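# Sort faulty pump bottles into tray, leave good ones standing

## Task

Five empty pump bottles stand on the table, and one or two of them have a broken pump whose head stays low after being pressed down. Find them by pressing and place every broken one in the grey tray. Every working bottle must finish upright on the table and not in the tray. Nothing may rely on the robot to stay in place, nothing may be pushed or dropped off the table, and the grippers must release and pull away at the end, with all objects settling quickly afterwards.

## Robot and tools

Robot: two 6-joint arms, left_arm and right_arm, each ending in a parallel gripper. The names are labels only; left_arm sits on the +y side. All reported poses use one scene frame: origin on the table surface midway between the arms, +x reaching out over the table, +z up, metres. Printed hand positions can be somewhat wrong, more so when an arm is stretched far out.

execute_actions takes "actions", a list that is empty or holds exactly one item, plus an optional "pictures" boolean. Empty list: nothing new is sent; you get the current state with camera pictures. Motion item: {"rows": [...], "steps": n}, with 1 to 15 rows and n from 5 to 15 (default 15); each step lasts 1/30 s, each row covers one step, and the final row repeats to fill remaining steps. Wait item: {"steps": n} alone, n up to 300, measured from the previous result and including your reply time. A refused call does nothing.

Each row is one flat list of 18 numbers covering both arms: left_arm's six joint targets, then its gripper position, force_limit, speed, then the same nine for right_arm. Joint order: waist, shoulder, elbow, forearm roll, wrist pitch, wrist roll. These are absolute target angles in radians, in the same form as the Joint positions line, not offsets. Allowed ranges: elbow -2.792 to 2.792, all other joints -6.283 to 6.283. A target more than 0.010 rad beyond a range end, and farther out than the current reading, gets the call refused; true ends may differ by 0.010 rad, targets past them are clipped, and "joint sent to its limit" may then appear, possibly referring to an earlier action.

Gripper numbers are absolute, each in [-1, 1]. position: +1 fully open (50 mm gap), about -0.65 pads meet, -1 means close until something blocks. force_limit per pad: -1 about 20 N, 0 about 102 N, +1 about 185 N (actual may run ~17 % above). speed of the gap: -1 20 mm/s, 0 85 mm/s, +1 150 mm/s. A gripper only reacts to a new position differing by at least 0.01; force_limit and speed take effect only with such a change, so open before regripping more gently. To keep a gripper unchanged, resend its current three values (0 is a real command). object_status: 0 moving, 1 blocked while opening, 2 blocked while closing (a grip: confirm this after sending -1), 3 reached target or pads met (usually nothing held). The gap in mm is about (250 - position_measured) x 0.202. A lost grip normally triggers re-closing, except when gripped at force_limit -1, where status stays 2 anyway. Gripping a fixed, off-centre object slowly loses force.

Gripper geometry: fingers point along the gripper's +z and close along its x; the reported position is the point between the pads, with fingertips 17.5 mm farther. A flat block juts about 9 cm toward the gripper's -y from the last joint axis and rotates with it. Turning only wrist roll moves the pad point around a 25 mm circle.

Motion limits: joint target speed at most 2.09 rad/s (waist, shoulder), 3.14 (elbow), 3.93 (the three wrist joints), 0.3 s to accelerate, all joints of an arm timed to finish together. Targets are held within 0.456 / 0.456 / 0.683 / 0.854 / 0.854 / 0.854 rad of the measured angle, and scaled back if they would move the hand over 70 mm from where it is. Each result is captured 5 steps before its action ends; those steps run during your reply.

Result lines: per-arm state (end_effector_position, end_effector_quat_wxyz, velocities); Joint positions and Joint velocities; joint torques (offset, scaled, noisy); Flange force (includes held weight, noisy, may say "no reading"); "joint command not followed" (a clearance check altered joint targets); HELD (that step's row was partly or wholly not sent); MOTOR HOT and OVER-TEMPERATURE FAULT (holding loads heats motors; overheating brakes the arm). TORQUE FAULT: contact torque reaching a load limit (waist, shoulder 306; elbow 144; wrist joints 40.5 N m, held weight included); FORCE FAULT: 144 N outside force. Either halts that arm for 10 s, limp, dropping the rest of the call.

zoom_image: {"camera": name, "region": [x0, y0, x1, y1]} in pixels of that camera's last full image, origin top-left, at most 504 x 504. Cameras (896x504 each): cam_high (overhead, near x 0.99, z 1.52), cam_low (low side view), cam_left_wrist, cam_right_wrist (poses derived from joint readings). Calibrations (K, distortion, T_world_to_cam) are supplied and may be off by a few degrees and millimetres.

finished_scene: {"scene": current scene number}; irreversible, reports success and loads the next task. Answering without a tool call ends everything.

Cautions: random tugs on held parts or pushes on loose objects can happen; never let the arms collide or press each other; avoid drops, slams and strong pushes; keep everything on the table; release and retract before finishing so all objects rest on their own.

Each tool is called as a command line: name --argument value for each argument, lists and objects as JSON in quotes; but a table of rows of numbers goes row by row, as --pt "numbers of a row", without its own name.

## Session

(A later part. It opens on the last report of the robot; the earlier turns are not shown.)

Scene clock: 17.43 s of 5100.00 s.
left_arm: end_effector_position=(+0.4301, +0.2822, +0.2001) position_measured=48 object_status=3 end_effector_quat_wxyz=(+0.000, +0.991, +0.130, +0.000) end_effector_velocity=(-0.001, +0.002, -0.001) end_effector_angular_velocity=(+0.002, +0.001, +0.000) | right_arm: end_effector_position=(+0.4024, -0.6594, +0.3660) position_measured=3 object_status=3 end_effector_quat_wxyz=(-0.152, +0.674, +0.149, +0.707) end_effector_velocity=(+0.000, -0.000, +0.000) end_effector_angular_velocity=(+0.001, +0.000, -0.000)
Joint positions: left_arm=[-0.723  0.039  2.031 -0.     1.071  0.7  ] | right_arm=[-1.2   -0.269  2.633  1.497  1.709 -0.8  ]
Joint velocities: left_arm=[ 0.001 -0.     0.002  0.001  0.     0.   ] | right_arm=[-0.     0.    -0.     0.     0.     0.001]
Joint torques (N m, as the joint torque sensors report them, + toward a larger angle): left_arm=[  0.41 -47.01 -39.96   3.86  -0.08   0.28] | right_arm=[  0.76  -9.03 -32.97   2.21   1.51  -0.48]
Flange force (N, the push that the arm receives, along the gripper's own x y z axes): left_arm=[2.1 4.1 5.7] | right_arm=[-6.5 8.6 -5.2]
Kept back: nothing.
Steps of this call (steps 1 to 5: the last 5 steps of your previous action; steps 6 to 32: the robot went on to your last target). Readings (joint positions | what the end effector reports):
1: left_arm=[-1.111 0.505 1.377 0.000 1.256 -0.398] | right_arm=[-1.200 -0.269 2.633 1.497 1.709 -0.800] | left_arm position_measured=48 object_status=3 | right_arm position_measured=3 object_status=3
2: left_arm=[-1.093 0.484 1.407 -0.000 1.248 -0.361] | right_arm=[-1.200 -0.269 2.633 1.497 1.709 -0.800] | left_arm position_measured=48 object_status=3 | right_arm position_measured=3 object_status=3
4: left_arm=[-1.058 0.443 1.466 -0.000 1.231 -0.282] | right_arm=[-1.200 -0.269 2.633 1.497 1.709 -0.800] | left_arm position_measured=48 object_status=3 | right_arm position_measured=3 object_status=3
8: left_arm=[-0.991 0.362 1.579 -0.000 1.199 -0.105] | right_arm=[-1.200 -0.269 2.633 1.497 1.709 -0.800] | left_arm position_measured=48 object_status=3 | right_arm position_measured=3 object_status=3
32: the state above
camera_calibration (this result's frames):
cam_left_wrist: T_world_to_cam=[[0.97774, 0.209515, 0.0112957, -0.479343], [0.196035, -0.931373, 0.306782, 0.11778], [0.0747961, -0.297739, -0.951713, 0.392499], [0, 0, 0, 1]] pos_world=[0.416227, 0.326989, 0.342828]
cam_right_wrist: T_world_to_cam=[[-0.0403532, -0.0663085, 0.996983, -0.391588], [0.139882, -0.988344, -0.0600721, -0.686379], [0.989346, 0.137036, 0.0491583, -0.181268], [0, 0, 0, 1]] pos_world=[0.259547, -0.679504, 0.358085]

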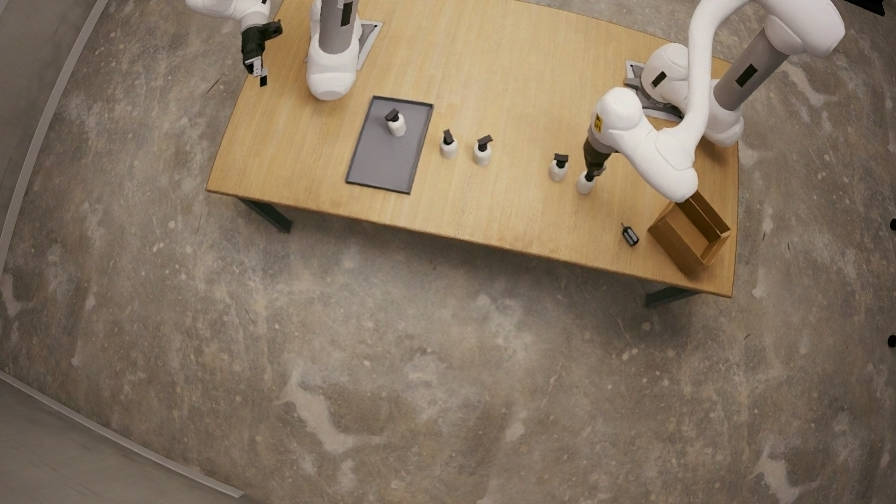

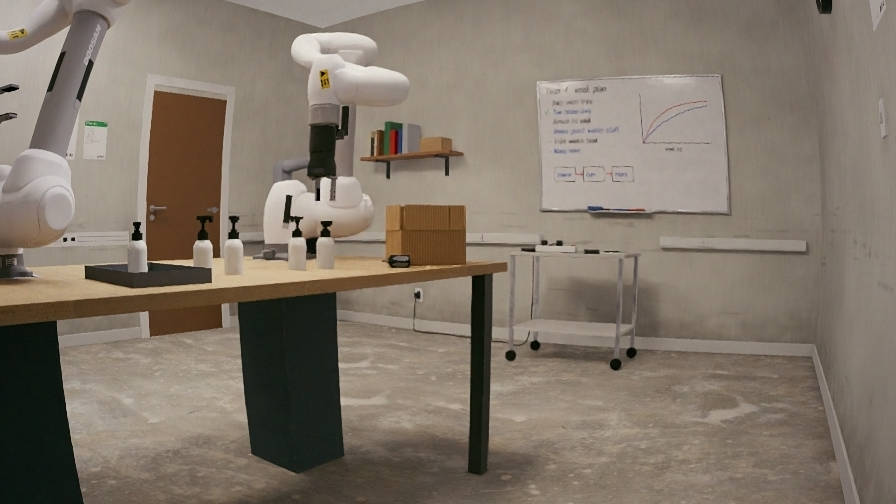

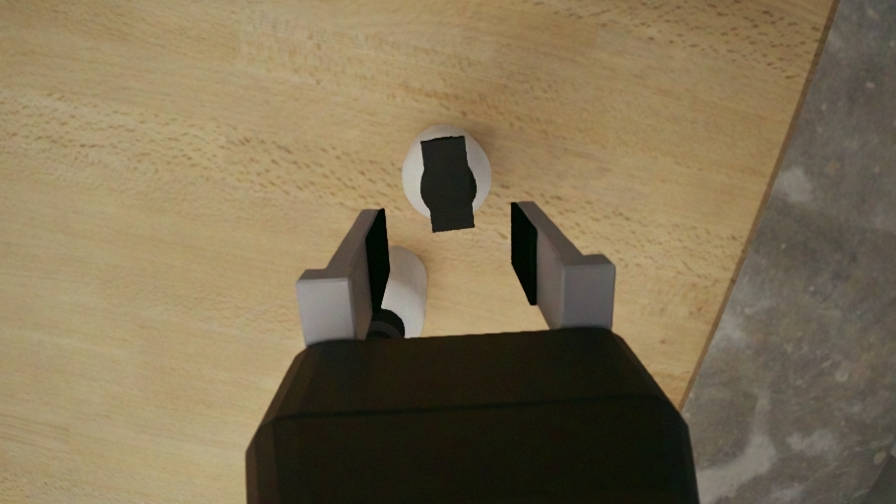

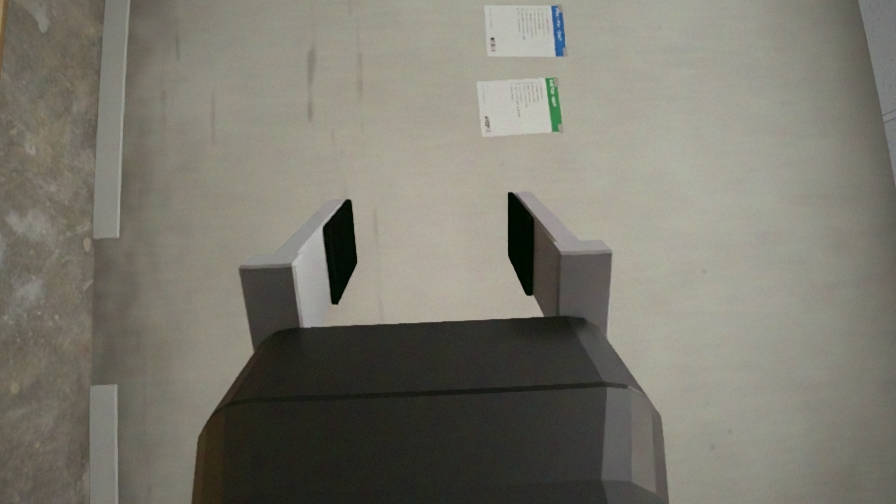

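execute_actions --actions '[{"rows":[[-0.723,0.1344,2.1242,0,0.883,0.64,0.7,-0.6,0,-1.2,-0.269,2.633,1.497,1.709,-0.8,1,0,0]],"steps":13}]'

execute_actions --actions '[{"rows":[[-0.723,0.1344,2.1242,0,0.883,0.64,-1,-0.6,0,-1.2,-0.269,2.633,1.497,1.709,-0.8,1,0,0]]}]'

execute_actions --actions '[{"rows":[[-0.723,-0.024,1.9194,0,1.2462,0.64,-1,-0.6,0,-1.2,-0.269,2.633,1.497,1.709,-0.8,1,0,0]]}]'

execute_actions --actions '[{"rows":[[-1.191,0.7277,0.8815,0,1.5324,0.64,-1,-0.6,0,-1.2,-0.269,2.633,1.497,1.709,-0.8,1,0,0]]}]'

execute_actions --actions '[{"steps":32}]' --pictures true

Scene clock: 22.90 s of 5100.00 s.
left_arm: end_effector_position=(+0.4282, +0.2823, +0.1084) position_measured=48 object_status=3 end_effector_quat_wxyz=(-0.001, +0.987, +0.159, -0.001) end_effector_velocity=(-0.003, +0.001, -0.070) end_effector_angular_velocity=(-0.002, -0.001, +0.048) | right_arm: end_effector_position=(+0.4024, -0.6594, +0.3660) position_measured=3 object_status=3 end_effector_quat_wxyz=(-0.152, +0.674, +0.149, +0.707) end_effector_velocity=(-0.000, +0.000, -0.000) end_effector_angular_velocity=(-0.002, -0.000, +0.000)
Joint positions: left_arm=[-0.723  0.134  2.124  0.     0.886  0.641] | right_arm=[-1.2   -0.269  2.633  1.497  1.709 -0.8  ]
Joint velocities: left_arm=[ 0.001  0.079  0.067 -0.001 -0.148 -0.047] | right_arm=[ 0.    -0.001  0.001 -0.001 -0.    -0.002]
Joint torques (N m, as the joint torque sensors report them, + toward a larger angle): left_arm=[  6.11 -99.65 -59.26   5.6   -0.57  -0.06] | right_arm=[  1.79  -8.63 -33.42   1.7    2.11   0.13]
Flange force (N, the push that the arm receives, along the gripper's own x y z axes): left_arm=[-0.4 2.9 7.2] | right_arm=[-8.2 6.8 -6.4]
Steps of this call (steps 1 to 15: the robot went on to your last target; steps 16 to 90: nothing new was sent; then 2.20 s passed at rest; steps 91 to 98: the first 8 steps of this action). Readings (joint positions | what the end effector reports):
91: left_arm=[-0.723 0.040 2.032 -0.000 1.070 0.700] | right_arm=[-1.200 -0.269 2.633 1.497 1.709 -0.800] | left_arm position_measured=48 object_status=3 | right_arm position_measured=3 object_status=3
92: left_arm=[-0.723 0.044 2.035 0.000 1.062 0.697] | right_arm=[-1.200 -0.269 2.633 1.497 1.709 -0.800] | left_arm position_measured=48 object_status=3 | right_arm position_measured=3 object_status=3
94: left_arm=[-0.723 0.073 2.065 0.000 1.002 0.678] | right_arm=[-1.200 -0.269 2.633 1.497 1.709 -0.800] | left_arm position_measured=48 object_status=3 | right_arm position_measured=3 object_status=3
98: the state above

Scene clock: 23.40 s of 5100.00 s.
left_arm: end_effector_position=(+0.4287, +0.2819, +0.1080) position_measured=122 object_status=0 end_effector_quat_wxyz=(-0.000, +0.987, +0.160, -0.000) end_effector_velocity=(+0.001, +0.000, +0.000) end_effector_angular_velocity=(-0.001, -0.000, +0.003) | right_arm: end_effector_position=(+0.4024, -0.6594, +0.3660) position_measured=3 object_status=3 end_effector_quat_wxyz=(-0.152, +0.674, +0.149, +0.707) end_effector_velocity=(-0.000, +0.000, +0.000) end_effector_angular_velocity=(+0.002, -0.000, +0.001)
Joint positions: left_arm=[-0.723  0.134  2.124  0.     0.883  0.64 ] | right_arm=[-1.2   -0.269  2.633  1.497  1.709 -0.8  ]
Joint velocities: left_arm=[ 0.002  0.    -0.001 -0.001  0.    -0.   ] | right_arm=[ 0.     0.    -0.    -0.     0.001  0.002]
Joint torques (N m, as the joint torque sensors report them, + toward a larger angle): left_arm=[  0.48 -52.01 -35.16   3.42  -0.05   0.18] | right_arm=[  3.13  -8.99 -32.58   2.01   1.8   -0.22]
Flange force (N, the push that the arm receives, along the gripper's own x y z axes): left_arm=[1.5 3.7 6.2] | right_arm=[-6.5 7.5 -14.0]
Steps of this call (steps 1 to 5: the last 5 steps of your previous action; steps 6 to 15: the first 10 steps of this action). Readings (joint positions | what the end effector reports):
6: left_arm=[-0.723 0.135 2.124 0.000 0.883 0.640] | right_arm=[-1.200 -0.269 2.633 1.497 1.709 -0.800] | left_arm position_measured=55 object_status=0 | right_arm position_measured=3 object_status=3
7: left_arm=[-0.723 0.135 2.124 0.000 0.883 0.640] | right_arm=[-1.200 -0.269 2.633 1.497 1.709 -0.800] | left_arm position_measured=69 object_status=0 | right_arm position_measured=3 object_status=3
9: left_arm=[-0.723 0.135 2.124 0.000 0.883 0.640] | right_arm=[-1.200 -0.269 2.633 1.497 1.709 -0.800] | left_arm position_measured=97 object_status=0 | right_arm position_measured=3 object_status=3
13: left_arm=[-0.723 0.135 2.124 0.000 0.883 0.640] | right_arm=[-1.200 -0.269 2.633 1.497 1.709 -0.800] | left_arm position_measured=122 object_status=0 | right_arm position_measured=3 object_status=3
15: the state above

Scene clock: 23.90 s of 5100.00 s.
left_arm: end_effector_position=(+0.4321, +0.2795, +0.2623) position_measured=122 object_status=2 end_effector_quat_wxyz=(+0.000, +0.987, +0.160, +0.000) end_effector_velocity=(-0.053, +0.037, +0.563) end_effector_angular_velocity=(-0.009, -0.015, -0.001) | right_arm: end_effector_position=(+0.4024, -0.6594, +0.3660) position_measured=3 object_status=3 end_effector_quat_wxyz=(-0.152, +0.674, +0.149, +0.707) end_effector_velocity=(-0.000, -0.000, +0.001) end_effector_angular_velocity=(-0.001, -0.001, +0.001)
Joint positions: left_arm=[-0.723 -0.001  1.949  0.     1.193  0.64 ] | right_arm=[-1.2   -0.269  2.633  1.497  1.709 -0.8  ]
Joint velocities: left_arm=[-0.001 -0.475 -0.611  0.001  1.068 -0.   ] | right_arm=[-0.    -0.001 -0.002  0.     0.002  0.002]
Joint torques (N m, as the joint torque sensors report them, + toward a larger angle): left_arm=[  1.45 -44.18 -36.64   3.95   0.26   0.1 ] | right_arm=[  2.13  -5.83 -32.98   2.56   1.78   0.4 ]
Flange force (N, the push that the arm receives, along the gripper's own x y z axes): left_arm=[3.9 9.5 3.9] | right_arm=[-1.3 0.4 -11.2]
Steps of this call (steps 1 to 5: the last 5 steps of your previous action; steps 6 to 15: the first 10 steps of this action). Readings (joint positions | what the end effector reports):
6: left_arm=[-0.723 0.134 2.124 0.000 0.883 0.640] | right_arm=[-1.200 -0.269 2.633 1.497 1.709 -0.800] | left_arm position_measured=122 object_status=2 | right_arm position_measured=3 object_status=3
7: left_arm=[-0.723 0.131 2.120 0.000 0.892 0.640] | right_arm=[-1.200 -0.269 2.633 1.497 1.709 -0.800] | left_arm position_measured=122 object_status=2 | right_arm position_measured=3 object_status=3
9: left_arm=[-0.723 0.105 2.086 0.000 0.952 0.640] | right_arm=[-1.200 -0.269 2.633 1.497 1.709 -0.800] | left_arm position_measured=122 object_status=2 | right_arm position_measured=3 object_status=3
13: left_arm=[-0.723 0.033 1.993 0.000 1.115 0.640] | right_arm=[-1.200 -0.269 2.633 1.497 1.709 -0.800] | left_arm position_measured=122 object_status=2 | right_arm position_measured=3 object_status=3
15: the state above

Scene clock: 24.40 s of 5100.00 s.
left_arm: end_effector_position=(+0.4698, +0.1388, +0.3298) position_measured=122 object_status=2 end_effector_quat_wxyz=(-0.003, +0.996, +0.084, -0.003) end_effector_velocity=(+0.143, -0.555, +0.120) end_effector_angular_velocity=(-0.022, -0.024, -0.497) | right_arm: end_effector_position=(+0.4024, -0.6594, +0.3660) position_measured=3 object_status=3 end_effector_quat_wxyz=(-0.152, +0.674, +0.149, +0.707) end_effector_velocity=(+0.000, -0.000, +0.000) end_effector_angular_velocity=(-0.001, +0.001, +0.001)
Joint positions: left_arm=[-0.876  0.145  1.665  0.     1.34   0.64 ] | right_arm=[-1.2   -0.269  2.633  1.497  1.709 -0.8  ]
Joint velocities: left_arm=[-0.496  0.665 -0.998  0.001  0.3    0.   ] | right_arm=[ 0.    -0.    -0.002 -0.001 -0.     0.001]
Joint torques (N m, as the joint torque sensors report them, + toward a larger angle): left_arm=[  0.28 -60.83 -43.96   4.01   0.     0.23] | right_arm=[  2.9   -5.99 -33.68   2.24   1.81  -0.05]
Flange force (N, the push that the arm receives, along the gripper's own x y z axes): left_arm=[0.4 1.4 5.3] | right_arm=[-1.4 -0.4 -13.5]
Steps of this call (steps 1 to 5: the last 5 steps of your previous action; steps 6 to 15: the first 10 steps of this action). Readings (joint positions | what the end effector reports):
6: left_arm=[-0.723 -0.024 1.919 0.000 1.246 0.640] | right_arm=[-1.200 -0.269 2.633 1.497 1.709 -0.800] | left_arm position_measured=122 object_status=2 | right_arm position_measured=3 object_status=3
7: left_arm=[-0.728 -0.020 1.913 0.000 1.249 0.640] | right_arm=[-1.200 -0.269 2.633 1.497 1.709 -0.800] | left_arm position_measured=122 object_status=2 | right_arm position_measured=3 object_status=3
9: left_arm=[-0.759 0.011 1.866 0.000 1.269 0.640] | right_arm=[-1.200 -0.269 2.633 1.497 1.709 -0.800] | left_arm position_measured=122 object_status=2 | right_arm position_measured=3 object_status=3
13: left_arm=[-0.841 0.101 1.732 0.000 1.319 0.640] | right_arm=[-1.200 -0.269 2.633 1.497 1.709 -0.800] | left_arm position_measured=122 object_status=2 | right_arm position_measured=3 object_status=3
15: the state above

Scene clock: 25.47 s of 5100.00 s.
left_arm: end_effector_position=(+0.4882, -0.2895, +0.2899) position_measured=122 object_status=2 end_effector_quat_wxyz=(-0.000, +0.997, -0.073, -0.000) end_effector_velocity=(+0.001, +0.000, -0.000) end_effector_angular_velocity=(-0.001, +0.001, +0.002) | right_arm: end_effector_position=(+0.4024, -0.6594, +0.3660) position_measured=3 object_status=3 end_effector_quat_wxyz=(-0.152, +0.674, +0.149, +0.707) end_effector_velocity=(+0.000, -0.000, +0.000) end_effector_angular_velocity=(-0.000, +0.000, -0.000)
Joint positions: left_arm=[-1.191  0.728  0.881 -0.     1.532  0.64 ] | right_arm=[-1.2   -0.269  2.633  1.497  1.709 -0.8  ]
Joint velocities: left_arm=[ 0.001  0.    -0.    -0.001 -0.    -0.   ] | right_arm=[ 0. -0. -0.  0. -0.  0.]
Joint torques (N m, as the joint torque sensors report them, + toward a larger angle): left_arm=[   1.83 -117.43  -44.22    4.26   -0.14    0.08] | right_arm=[  2.1   -8.67 -30.99   2.16   1.99   0.09]
Flange force (N, the push that the arm receives, along the gripper's own x y z axes): left_arm=[3.4 5.9 2.5] | right_arm=[-5.3 10.1 -9.4]
Kept back: nothing.
Steps of this call (steps 1 to 5: the last 5 steps of your previous action; steps 6 to 32: the robot went on to your last target). Readings (joint positions | what the end effector reports):
1: left_arm=[-0.893 0.168 1.631 0.000 1.350 0.640] | right_arm=[-1.200 -0.269 2.633 1.497 1.709 -0.800] | left_arm position_measured=122 object_status=2 | right_arm position_measured=3 object_status=3
2: left_arm=[-0.908 0.191 1.596 0.000 1.360 0.640] | right_arm=[-1.200 -0.269 2.633 1.497 1.709 -0.800] | left_arm position_measured=122 object_status=2 | right_arm position_measured=3 object_status=3
4: left_arm=[-0.938 0.237 1.527 0.000 1.378 0.640] | right_arm=[-1.200 -0.269 2.633 1.497 1.709 -0.800] | left_arm position_measured=122 object_status=2 | right_arm position_measured=3 object_status=3
8: left_arm=[-0.991 0.335 1.392 0.000 1.410 0.640] | right_arm=[-1.200 -0.269 2.633 1.497 1.709 -0.800] | left_arm position_measured=122 object_status=2 | right_arm position_measured=3 object_status=3
32: the state above
camera_calibration (this result's frames):
cam_left_wrist: T_world_to_cam=[[0.980628, -0.195575, 0.0109062, -0.535883], [-0.189444, -0.932788, 0.306622, -0.265825], [-0.0497943, -0.302748, -0.951769, 0.36272], [0, 0, 0, 1]] pos_world=[0.493205, -0.24295, 0.432578]
cam_right_wrist: T_world_to_cam=[[-0.0403532, -0.0663086, 0.996983, -0.391588], [0.139882, -0.988344, -0.0600722, -0.686379], [0.989346, 0.137036, 0.0491583, -0.181268], [0, 0, 0, 1]] pos_world=[0.259547, -0.679504, 0.358085]

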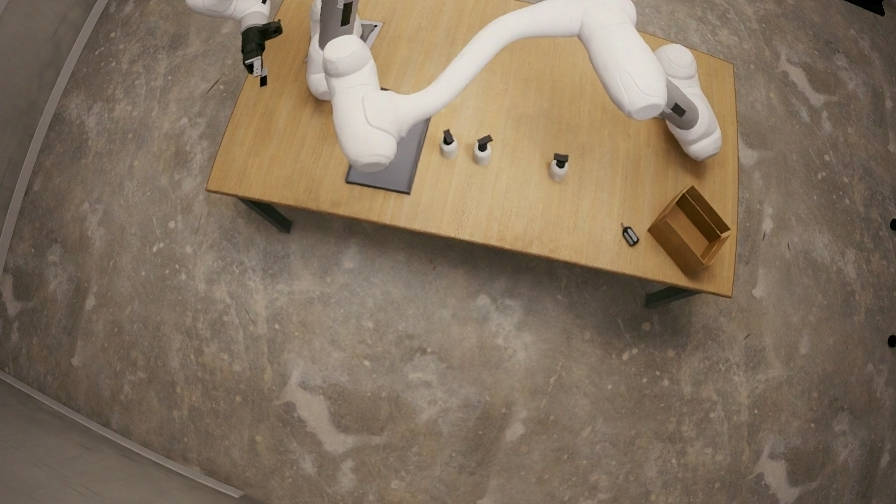

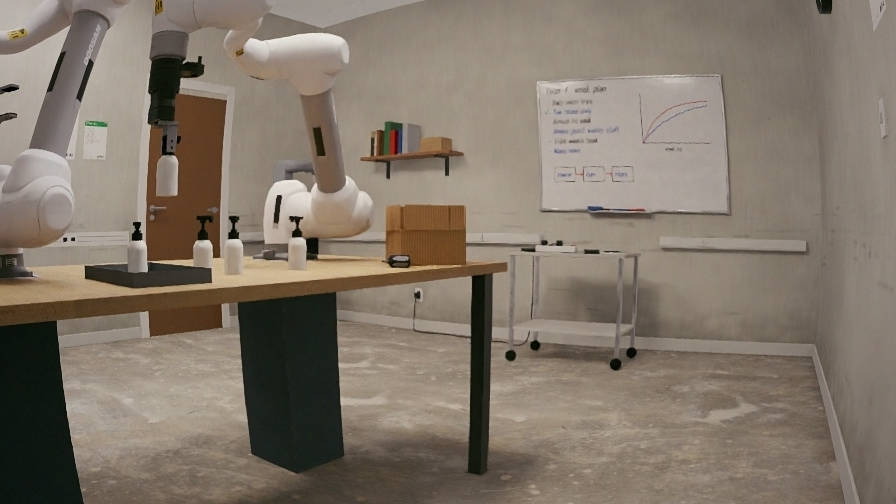

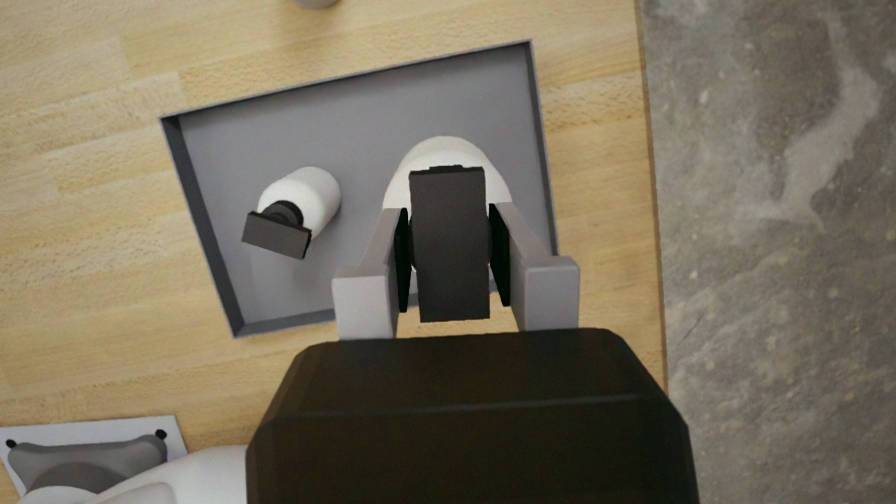

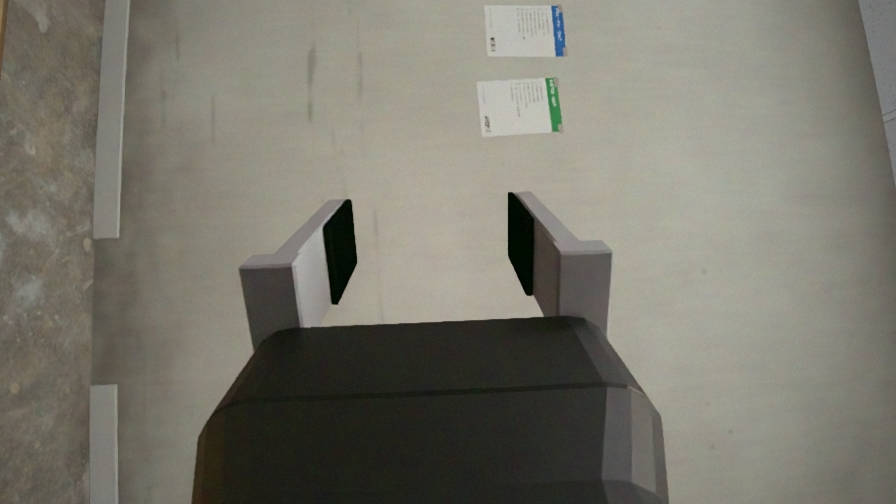

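execute_actions --actions '[{"rows":[[-1.191,0.783,1.09,0,1.2686,0.64,-1,-0.6,0,-1.2,-0.269,2.633,1.497,1.709,-0.8,1,0,0]]}]'

execute_actions --actions '[{"rows":[[-1.191,0.7865,1.096,0,1.2591,0.64,-1,-0.6,0,-1.2,-0.269,2.633,1.497,1.709,-0.8,1,0,0]],"steps":8}]'

execute_actions --actions '[{"rows":[[-1.191,0.7865,1.096,0,1.2591,0.64,0.7,-0.6,0,-1.2,-0.269,2.633,1.497,1.709,-0.8,1,0,0]],"steps":10}]'

execute_actions --actions '[{"rows":[[-1.191,0.7277,0.8815,0,1.5324,0.64,0.7,-0.6,0,-1.2,-0.269,2.633,1.497,1.709,-0.8,1,0,0]]}]'

execute_actions --actions '[{"steps":10}]' --pictures true

Scene clock: 26.00 s of 5100.00 s.
left_arm: end_effector_position=(+0.4883, -0.2896, +0.1267) position_measured=122 object_status=2 end_effector_quat_wxyz=(-0.001, +0.997, -0.073, -0.001) end_effector_velocity=(-0.024, +0.036, -0.313) end_effector_angular_velocity=(+0.037, +0.027, +0.001) | right_arm: end_effector_position=(+0.4024, -0.6594, +0.3660) position_measured=3 object_status=3 end_effector_quat_wxyz=(-0.152, +0.674, +0.149, +0.707) end_effector_velocity=(-0.000, +0.000, -0.000) end_effector_angular_velocity=(+0.001, -0.000, -0.001)
Joint positions: left_arm=[-1.191  0.782  1.083 -0.     1.279  0.64 ] | right_arm=[-1.2   -0.269  2.633  1.497  1.709 -0.8  ]
Joint velocities: left_arm=[-0.002  0.115  0.377 -0.007 -0.447 -0.001] | right_arm=[-0.     0.001  0.001  0.001 -0.    -0.001]
Joint torques (N m, as the joint torque sensors report them, + toward a larger angle): left_arm=[   1.7  -182.83  -73.36    7.43   -0.47    0.19] | right_arm=[  2.92  -8.28 -32.24   2.07   1.79   0.14]
Flange force (N, the push that the arm receives, along the gripper's own x y z axes): left_arm=[3.3 5.6 5.3] | right_arm=[-6.4 7.1 -13.6]
Steps of this call (steps 1 to 6: the robot went on to your last target; steps 7 to 16: the first 10 steps of this action). Readings (joint positions | what the end effector reports):
7: left_arm=[-1.191 0.728 0.882 -0.000 1.532 0.640] | right_arm=[-1.200 -0.269 2.633 1.497 1.709 -0.800] | left_arm position_measured=122 object_status=2 | right_arm position_measured=3 object_status=3
8: left_arm=[-1.191 0.729 0.887 0.000 1.523 0.640] | right_arm=[-1.200 -0.269 2.633 1.497 1.709 -0.800] | left_arm position_measured=122 object_status=2 | right_arm position_measured=3 object_status=3
10: left_arm=[-1.191 0.740 0.933 0.000 1.466 0.640] | right_arm=[-1.200 -0.269 2.633 1.497 1.709 -0.800] | left_arm position_measured=122 object_status=2 | right_arm position_measured=3 object_status=3
14: left_arm=[-1.191 0.769 1.040 0.000 1.331 0.640] | right_arm=[-1.200 -0.269 2.633 1.497 1.709 -0.800] | left_arm position_measured=122 object_status=2 | right_arm position_measured=3 object_status=3
16: the state above

Scene clock: 26.27 s of 5100.00 s.
left_arm: end_effector_position=(+0.4882, -0.2895, +0.1157) position_measured=122 object_status=2 end_effector_quat_wxyz=(+0.000, +0.997, -0.073, +0.000) end_effector_velocity=(-0.011, +0.018, -0.064) end_effector_angular_velocity=(+0.063, +0.034, -0.000) | right_arm: end_effector_position=(+0.4024, -0.6594, +0.3660) position_measured=3 object_status=3 end_effector_quat_wxyz=(-0.152, +0.674, +0.149, +0.707) end_effector_velocity=(+0.000, -0.000, +0.000) end_effector_angular_velocity=(-0.001, -0.001, -0.001)
Joint positions: left_arm=[-1.191  0.786  1.096 -0.     1.26   0.64 ] | right_arm=[-1.2   -0.269  2.633  1.497  1.709 -0.8  ]
Joint velocities: left_arm=[-0.001  0.038  0.054 -0.    -0.02  -0.   ] | right_arm=[-0.    -0.     0.     0.001 -0.    -0.001]
Joint torques (N m, as the joint torque sensors report them, + toward a larger angle): left_arm=[  -0.13 -138.96  -52.36    5.19    0.11    0.22] | right_arm=[  5.12  -6.2  -33.84   2.02   1.54  -0.24]
Flange force (N, the push that the arm receives, along the gripper's own x y z axes): left_arm=[-0.4 1.2 7.4] | right_arm=[-0.7 -2.2 -23.2]
Steps of this call (steps 1 to 5: the last 5 steps of your previous action; steps 6 to 8: the first 3 steps of this action). Readings (joint positions | what the end effector reports):
6: left_arm=[-1.191 0.783 1.090 -0.000 1.268 0.640] | right_arm=[-1.200 -0.269 2.633 1.497 1.709 -0.800] | left_arm position_measured=122 object_status=2 | right_arm position_measured=3 object_status=3
7: left_arm=[-1.191 0.784 1.093 -0.000 1.262 0.640] | right_arm=[-1.200 -0.269 2.633 1.497 1.709 -0.800] | left_arm position_measured=122 object_status=2 | right_arm position_measured=3 object_status=3
8: the state above

Scene clock: 26.60 s of 5100.00 s.
left_arm: end_effector_position=(+0.4882, -0.2894, +0.1149) position_measured=58 object_status=0 end_effector_quat_wxyz=(-0.000, +0.997, -0.073, -0.000) end_effector_velocity=(+0.000, +0.000, -0.000) end_effector_angular_velocity=(+0.001, -0.000, +0.000) | right_arm: end_effector_position=(+0.4024, -0.6594, +0.3660) position_measured=3 object_status=3 end_effector_quat_wxyz=(-0.152, +0.674, +0.149, +0.707) end_effector_velocity=(+0.000, -0.000, -0.000) end_effector_angular_velocity=(+0.000, +0.001, -0.000)
Joint positions: left_arm=[-1.191  0.786  1.096 -0.     1.259  0.64 ] | right_arm=[-1.2   -0.269  2.633  1.497  1.709 -0.8  ]
Joint velocities: left_arm=[ 0.     0.     0.     0.001  0.    -0.   ] | right_arm=[ 0.     0.    -0.001  0.    -0.001  0.001]
Joint torques (N m, as the joint torque sensors report them, + toward a larger angle): left_arm=[   1.17 -123.71  -44.02    4.29   -0.15    0.32] | right_arm=[  1.86  -8.68 -32.46   1.94   1.56  -0.34]
Flange force (N, the push that the arm receives, along the gripper's own x y z axes): left_arm=[1.6 3.7 3.5] | right_arm=[-5.2 7.6 -8.8]
Steps of this call (steps 1 to 5: the last 5 steps of your previous action; steps 6 to 10: the first 5 steps of this action). Readings (joint positions | what the end effector reports):
6: left_arm=[-1.191 0.786 1.096 -0.000 1.259 0.640] | right_arm=[-1.200 -0.269 2.633 1.497 1.709 -0.800] | left_arm position_measured=114 object_status=0 | right_arm position_measured=3 object_status=3
7: left_arm=[-1.191 0.786 1.096 -0.000 1.259 0.640] | right_arm=[-1.200 -0.269 2.633 1.497 1.709 -0.800] | left_arm position_measured=100 object_status=0 | right_arm position_measured=3 object_status=3
9: left_arm=[-1.191 0.786 1.096 -0.000 1.259 0.640] | right_arm=[-1.200 -0.269 2.633 1.497 1.709 -0.800] | left_arm position_measured=72 object_status=0 | right_arm position_measured=3 object_status=3
10: the state above

Scene clock: 27.10 s of 5100.00 s.
left_arm: end_effector_position=(+0.4889, -0.2906, +0.2819) position_measured=48 object_status=3 end_effector_quat_wxyz=(+0.001, +0.997, -0.073, +0.001) end_effector_velocity=(-0.014, +0.030, +0.399) end_effector_angular_velocity=(-0.051, -0.028, +0.001) | right_arm: end_effector_position=(+0.4024, -0.6594, +0.3660) position_measured=3 object_status=3 end_effector_quat_wxyz=(-0.152, +0.674, +0.149, +0.707) end_effector_velocity=(-0.000, +0.000, -0.000) end_effector_angular_velocity=(+0.002, +0.001, -0.000)
Joint positions: left_arm=[-1.191  0.73   0.892  0.     1.518  0.64 ] | right_arm=[-1.2   -0.269  2.633  1.497  1.709 -0.8  ]
Joint velocities: left_arm=[ 0.001 -0.147 -0.46   0.001  0.549  0.001] | right_arm=[-0.     0.     0.001  0.    -0.     0.001]
Joint torques (N m, as the joint torque sensors report them, + toward a larger angle): left_arm=[  1.72 -65.8  -20.07   1.47  -0.17   0.18] | right_arm=[  2.42  -7.47 -31.31   2.02   1.58   0.  ]
Flange force (N, the push that the arm receives, along the gripper's own x y z axes): left_arm=[-3.6 -1.1 1.2] | right_arm=[-2.5 6.0 -11.5]
Steps of this call (steps 1 to 5: the last 5 steps of your previous action; steps 6 to 15: the first 10 steps of this action). Readings (joint positions | what the end effector reports):
6: left_arm=[-1.191 0.786 1.096 -0.000 1.259 0.640] | right_arm=[-1.200 -0.269 2.633 1.497 1.709 -0.800] | left_arm position_measured=48 object_status=0 | right_arm position_measured=3 object_status=3
7: left_arm=[-1.191 0.785 1.090 -0.000 1.268 0.640] | right_arm=[-1.200 -0.269 2.633 1.497 1.709 -0.800] | left_arm position_measured=48 object_status=0 | right_arm position_measured=3 object_status=3
9: left_arm=[-1.191 0.774 1.045 -0.000 1.326 0.640] | right_arm=[-1.200 -0.269 2.633 1.497 1.709 -0.800] | left_arm position_measured=48 object_status=3 | right_arm position_measured=3 object_status=3
13: left_arm=[-1.191 0.743 0.938 0.000 1.460 0.640] | right_arm=[-1.200 -0.269 2.633 1.497 1.709 -0.800] | left_arm position_measured=48 object_status=3 | right_arm position_measured=3 object_status=3
15: the state above

Scene clock: 27.43 s of 5100.00 s.
left_arm: end_effector_position=(+0.4882, -0.2894, +0.2900) position_measured=48 object_status=3 end_effector_quat_wxyz=(-0.000, +0.997, -0.073, -0.000) end_effector_velocity=(-0.001, -0.001, -0.000) end_effector_angular_velocity=(-0.000, +0.001, -0.001) | right_arm: end_effector_position=(+0.4024, -0.6594, +0.3660) position_measured=3 object_status=3 end_effector_quat_wxyz=(-0.152, +0.674, +0.149, +0.707) end_effector_velocity=(-0.000, -0.000, +0.000) end_effector_angular_velocity=(+0.001, -0.000, +0.000)
Joint positions: left_arm=[-1.191  0.728  0.882  0.     1.532  0.64 ] | right_arm=[-1.2   -0.269  2.633  1.497  1.709 -0.8  ]
Joint velocities: left_arm=[-0.001  0.001 -0.    -0.001 -0.     0.   ] | right_arm=[-0.    -0.    -0.     0.     0.001  0.001]
Joint torques (N m, as the joint torque sensors report them, + toward a larger angle): left_arm=[   0.36 -116.76  -45.1     4.32   -0.02    0.18] | right_arm=[  5.12  -7.93 -32.54   1.96   1.91   0.33]
Flange force (N, the push that the arm receives, along the gripper's own x y z axes): left_arm=[0.2 1.1 3.0] | right_arm=[-5.3 4.2 -22.2]
Kept back: nothing.
Steps of this call (steps 1 to 5: the last 5 steps of your previous action; steps 6 to 10: the robot went on to your last target). Readings (joint positions | what the end effector reports):
1: left_arm=[-1.191 0.727 0.882 0.000 1.530 0.640] | right_arm=[-1.200 -0.269 2.633 1.497 1.709 -0.800] | left_arm position_measured=48 object_status=3 | right_arm position_measured=3 object_status=3
2: left_arm=[-1.191 0.727 0.881 0.000 1.532 0.640] | right_arm=[-1.200 -0.269 2.633 1.497 1.709 -0.800] | left_arm position_measured=48 object_status=3 | right_arm position_measured=3 object_status=3
4: left_arm=[-1.191 0.727 0.882 0.000 1.532 0.640] | right_arm=[-1.200 -0.269 2.633 1.497 1.709 -0.800] | left_arm position_measured=48 object_status=3 | right_arm position_measured=3 object_status=3
8: left_arm=[-1.191 0.728 0.882 0.000 1.532 0.640] | right_arm=[-1.200 -0.269 2.633 1.497 1.709 -0.800] | left_arm position_measured=48 object_status=3 | right_arm position_measured=3 object_status=3
10: the state above
camera_calibration (this result's frames):
cam_left_wrist: T_world_to_cam=[[0.980631, -0.195547, 0.0111195, -0.535951], [-0.189484, -0.932794, 0.306581, -0.265721], [-0.0495789, -0.30275, -0.95178, 0.362817], [0, 0, 0, 1]] pos_world=[0.493209, -0.242824, 0.432747]
cam_right_wrist: T_world_to_cam=[[-0.0403532, -0.0663085, 0.996983, -0.391588], [0.139882, -0.988344, -0.0600722, -0.686379], [0.989346, 0.137036, 0.0491583, -0.181268], [0, 0, 0, 1]] pos_world=[0.259547, -0.679504, 0.358085]

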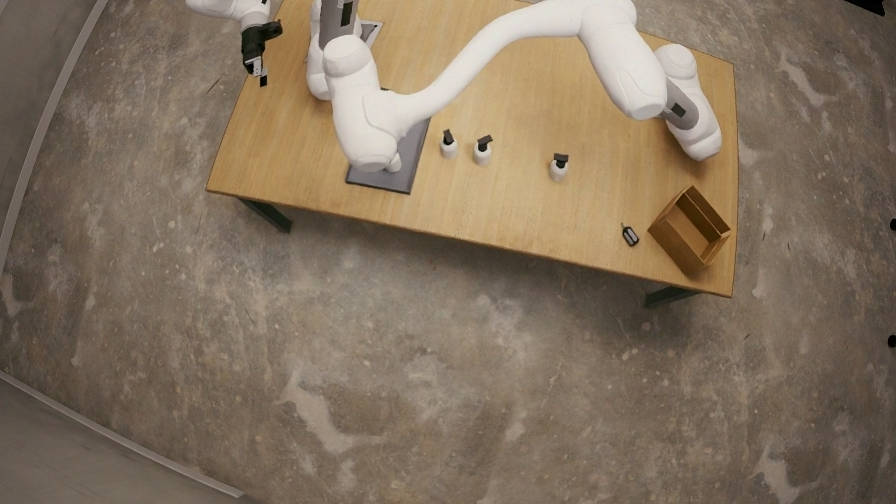

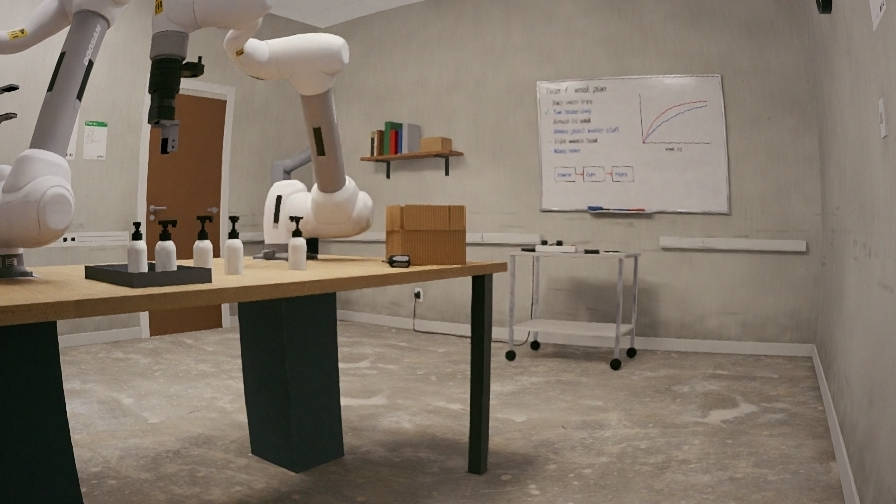

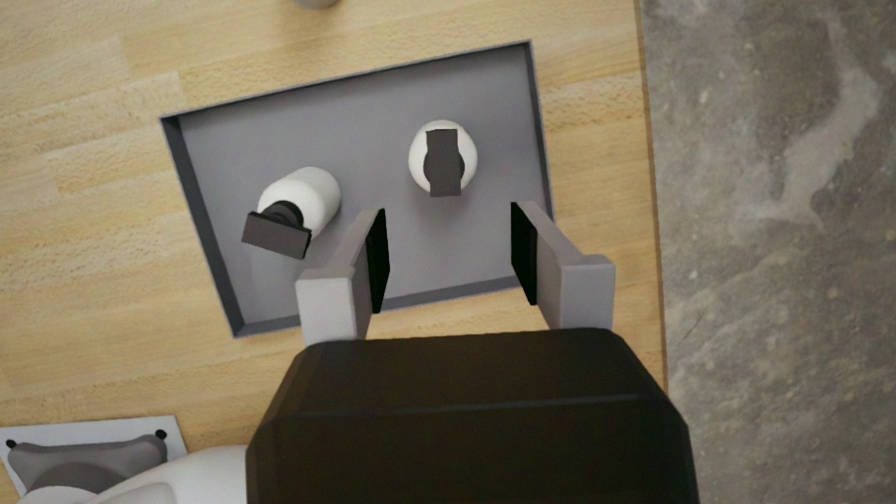

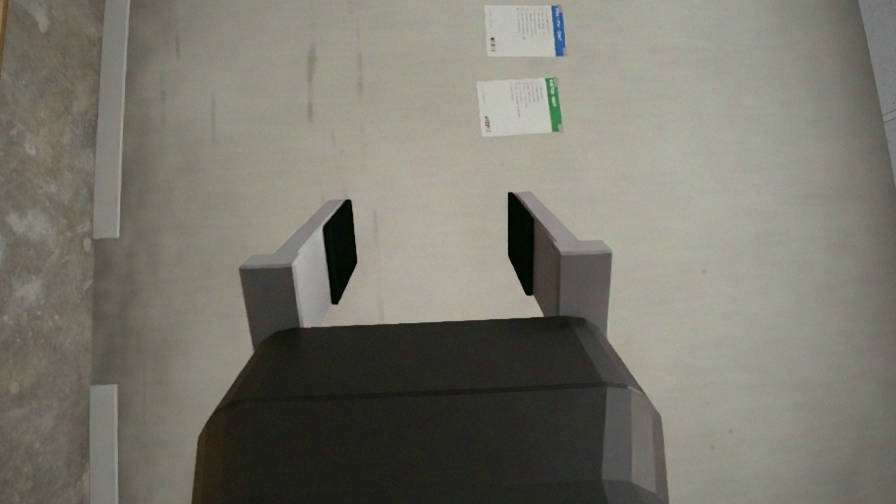

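finished_scene --scene 1

The scene is finished: the task was done.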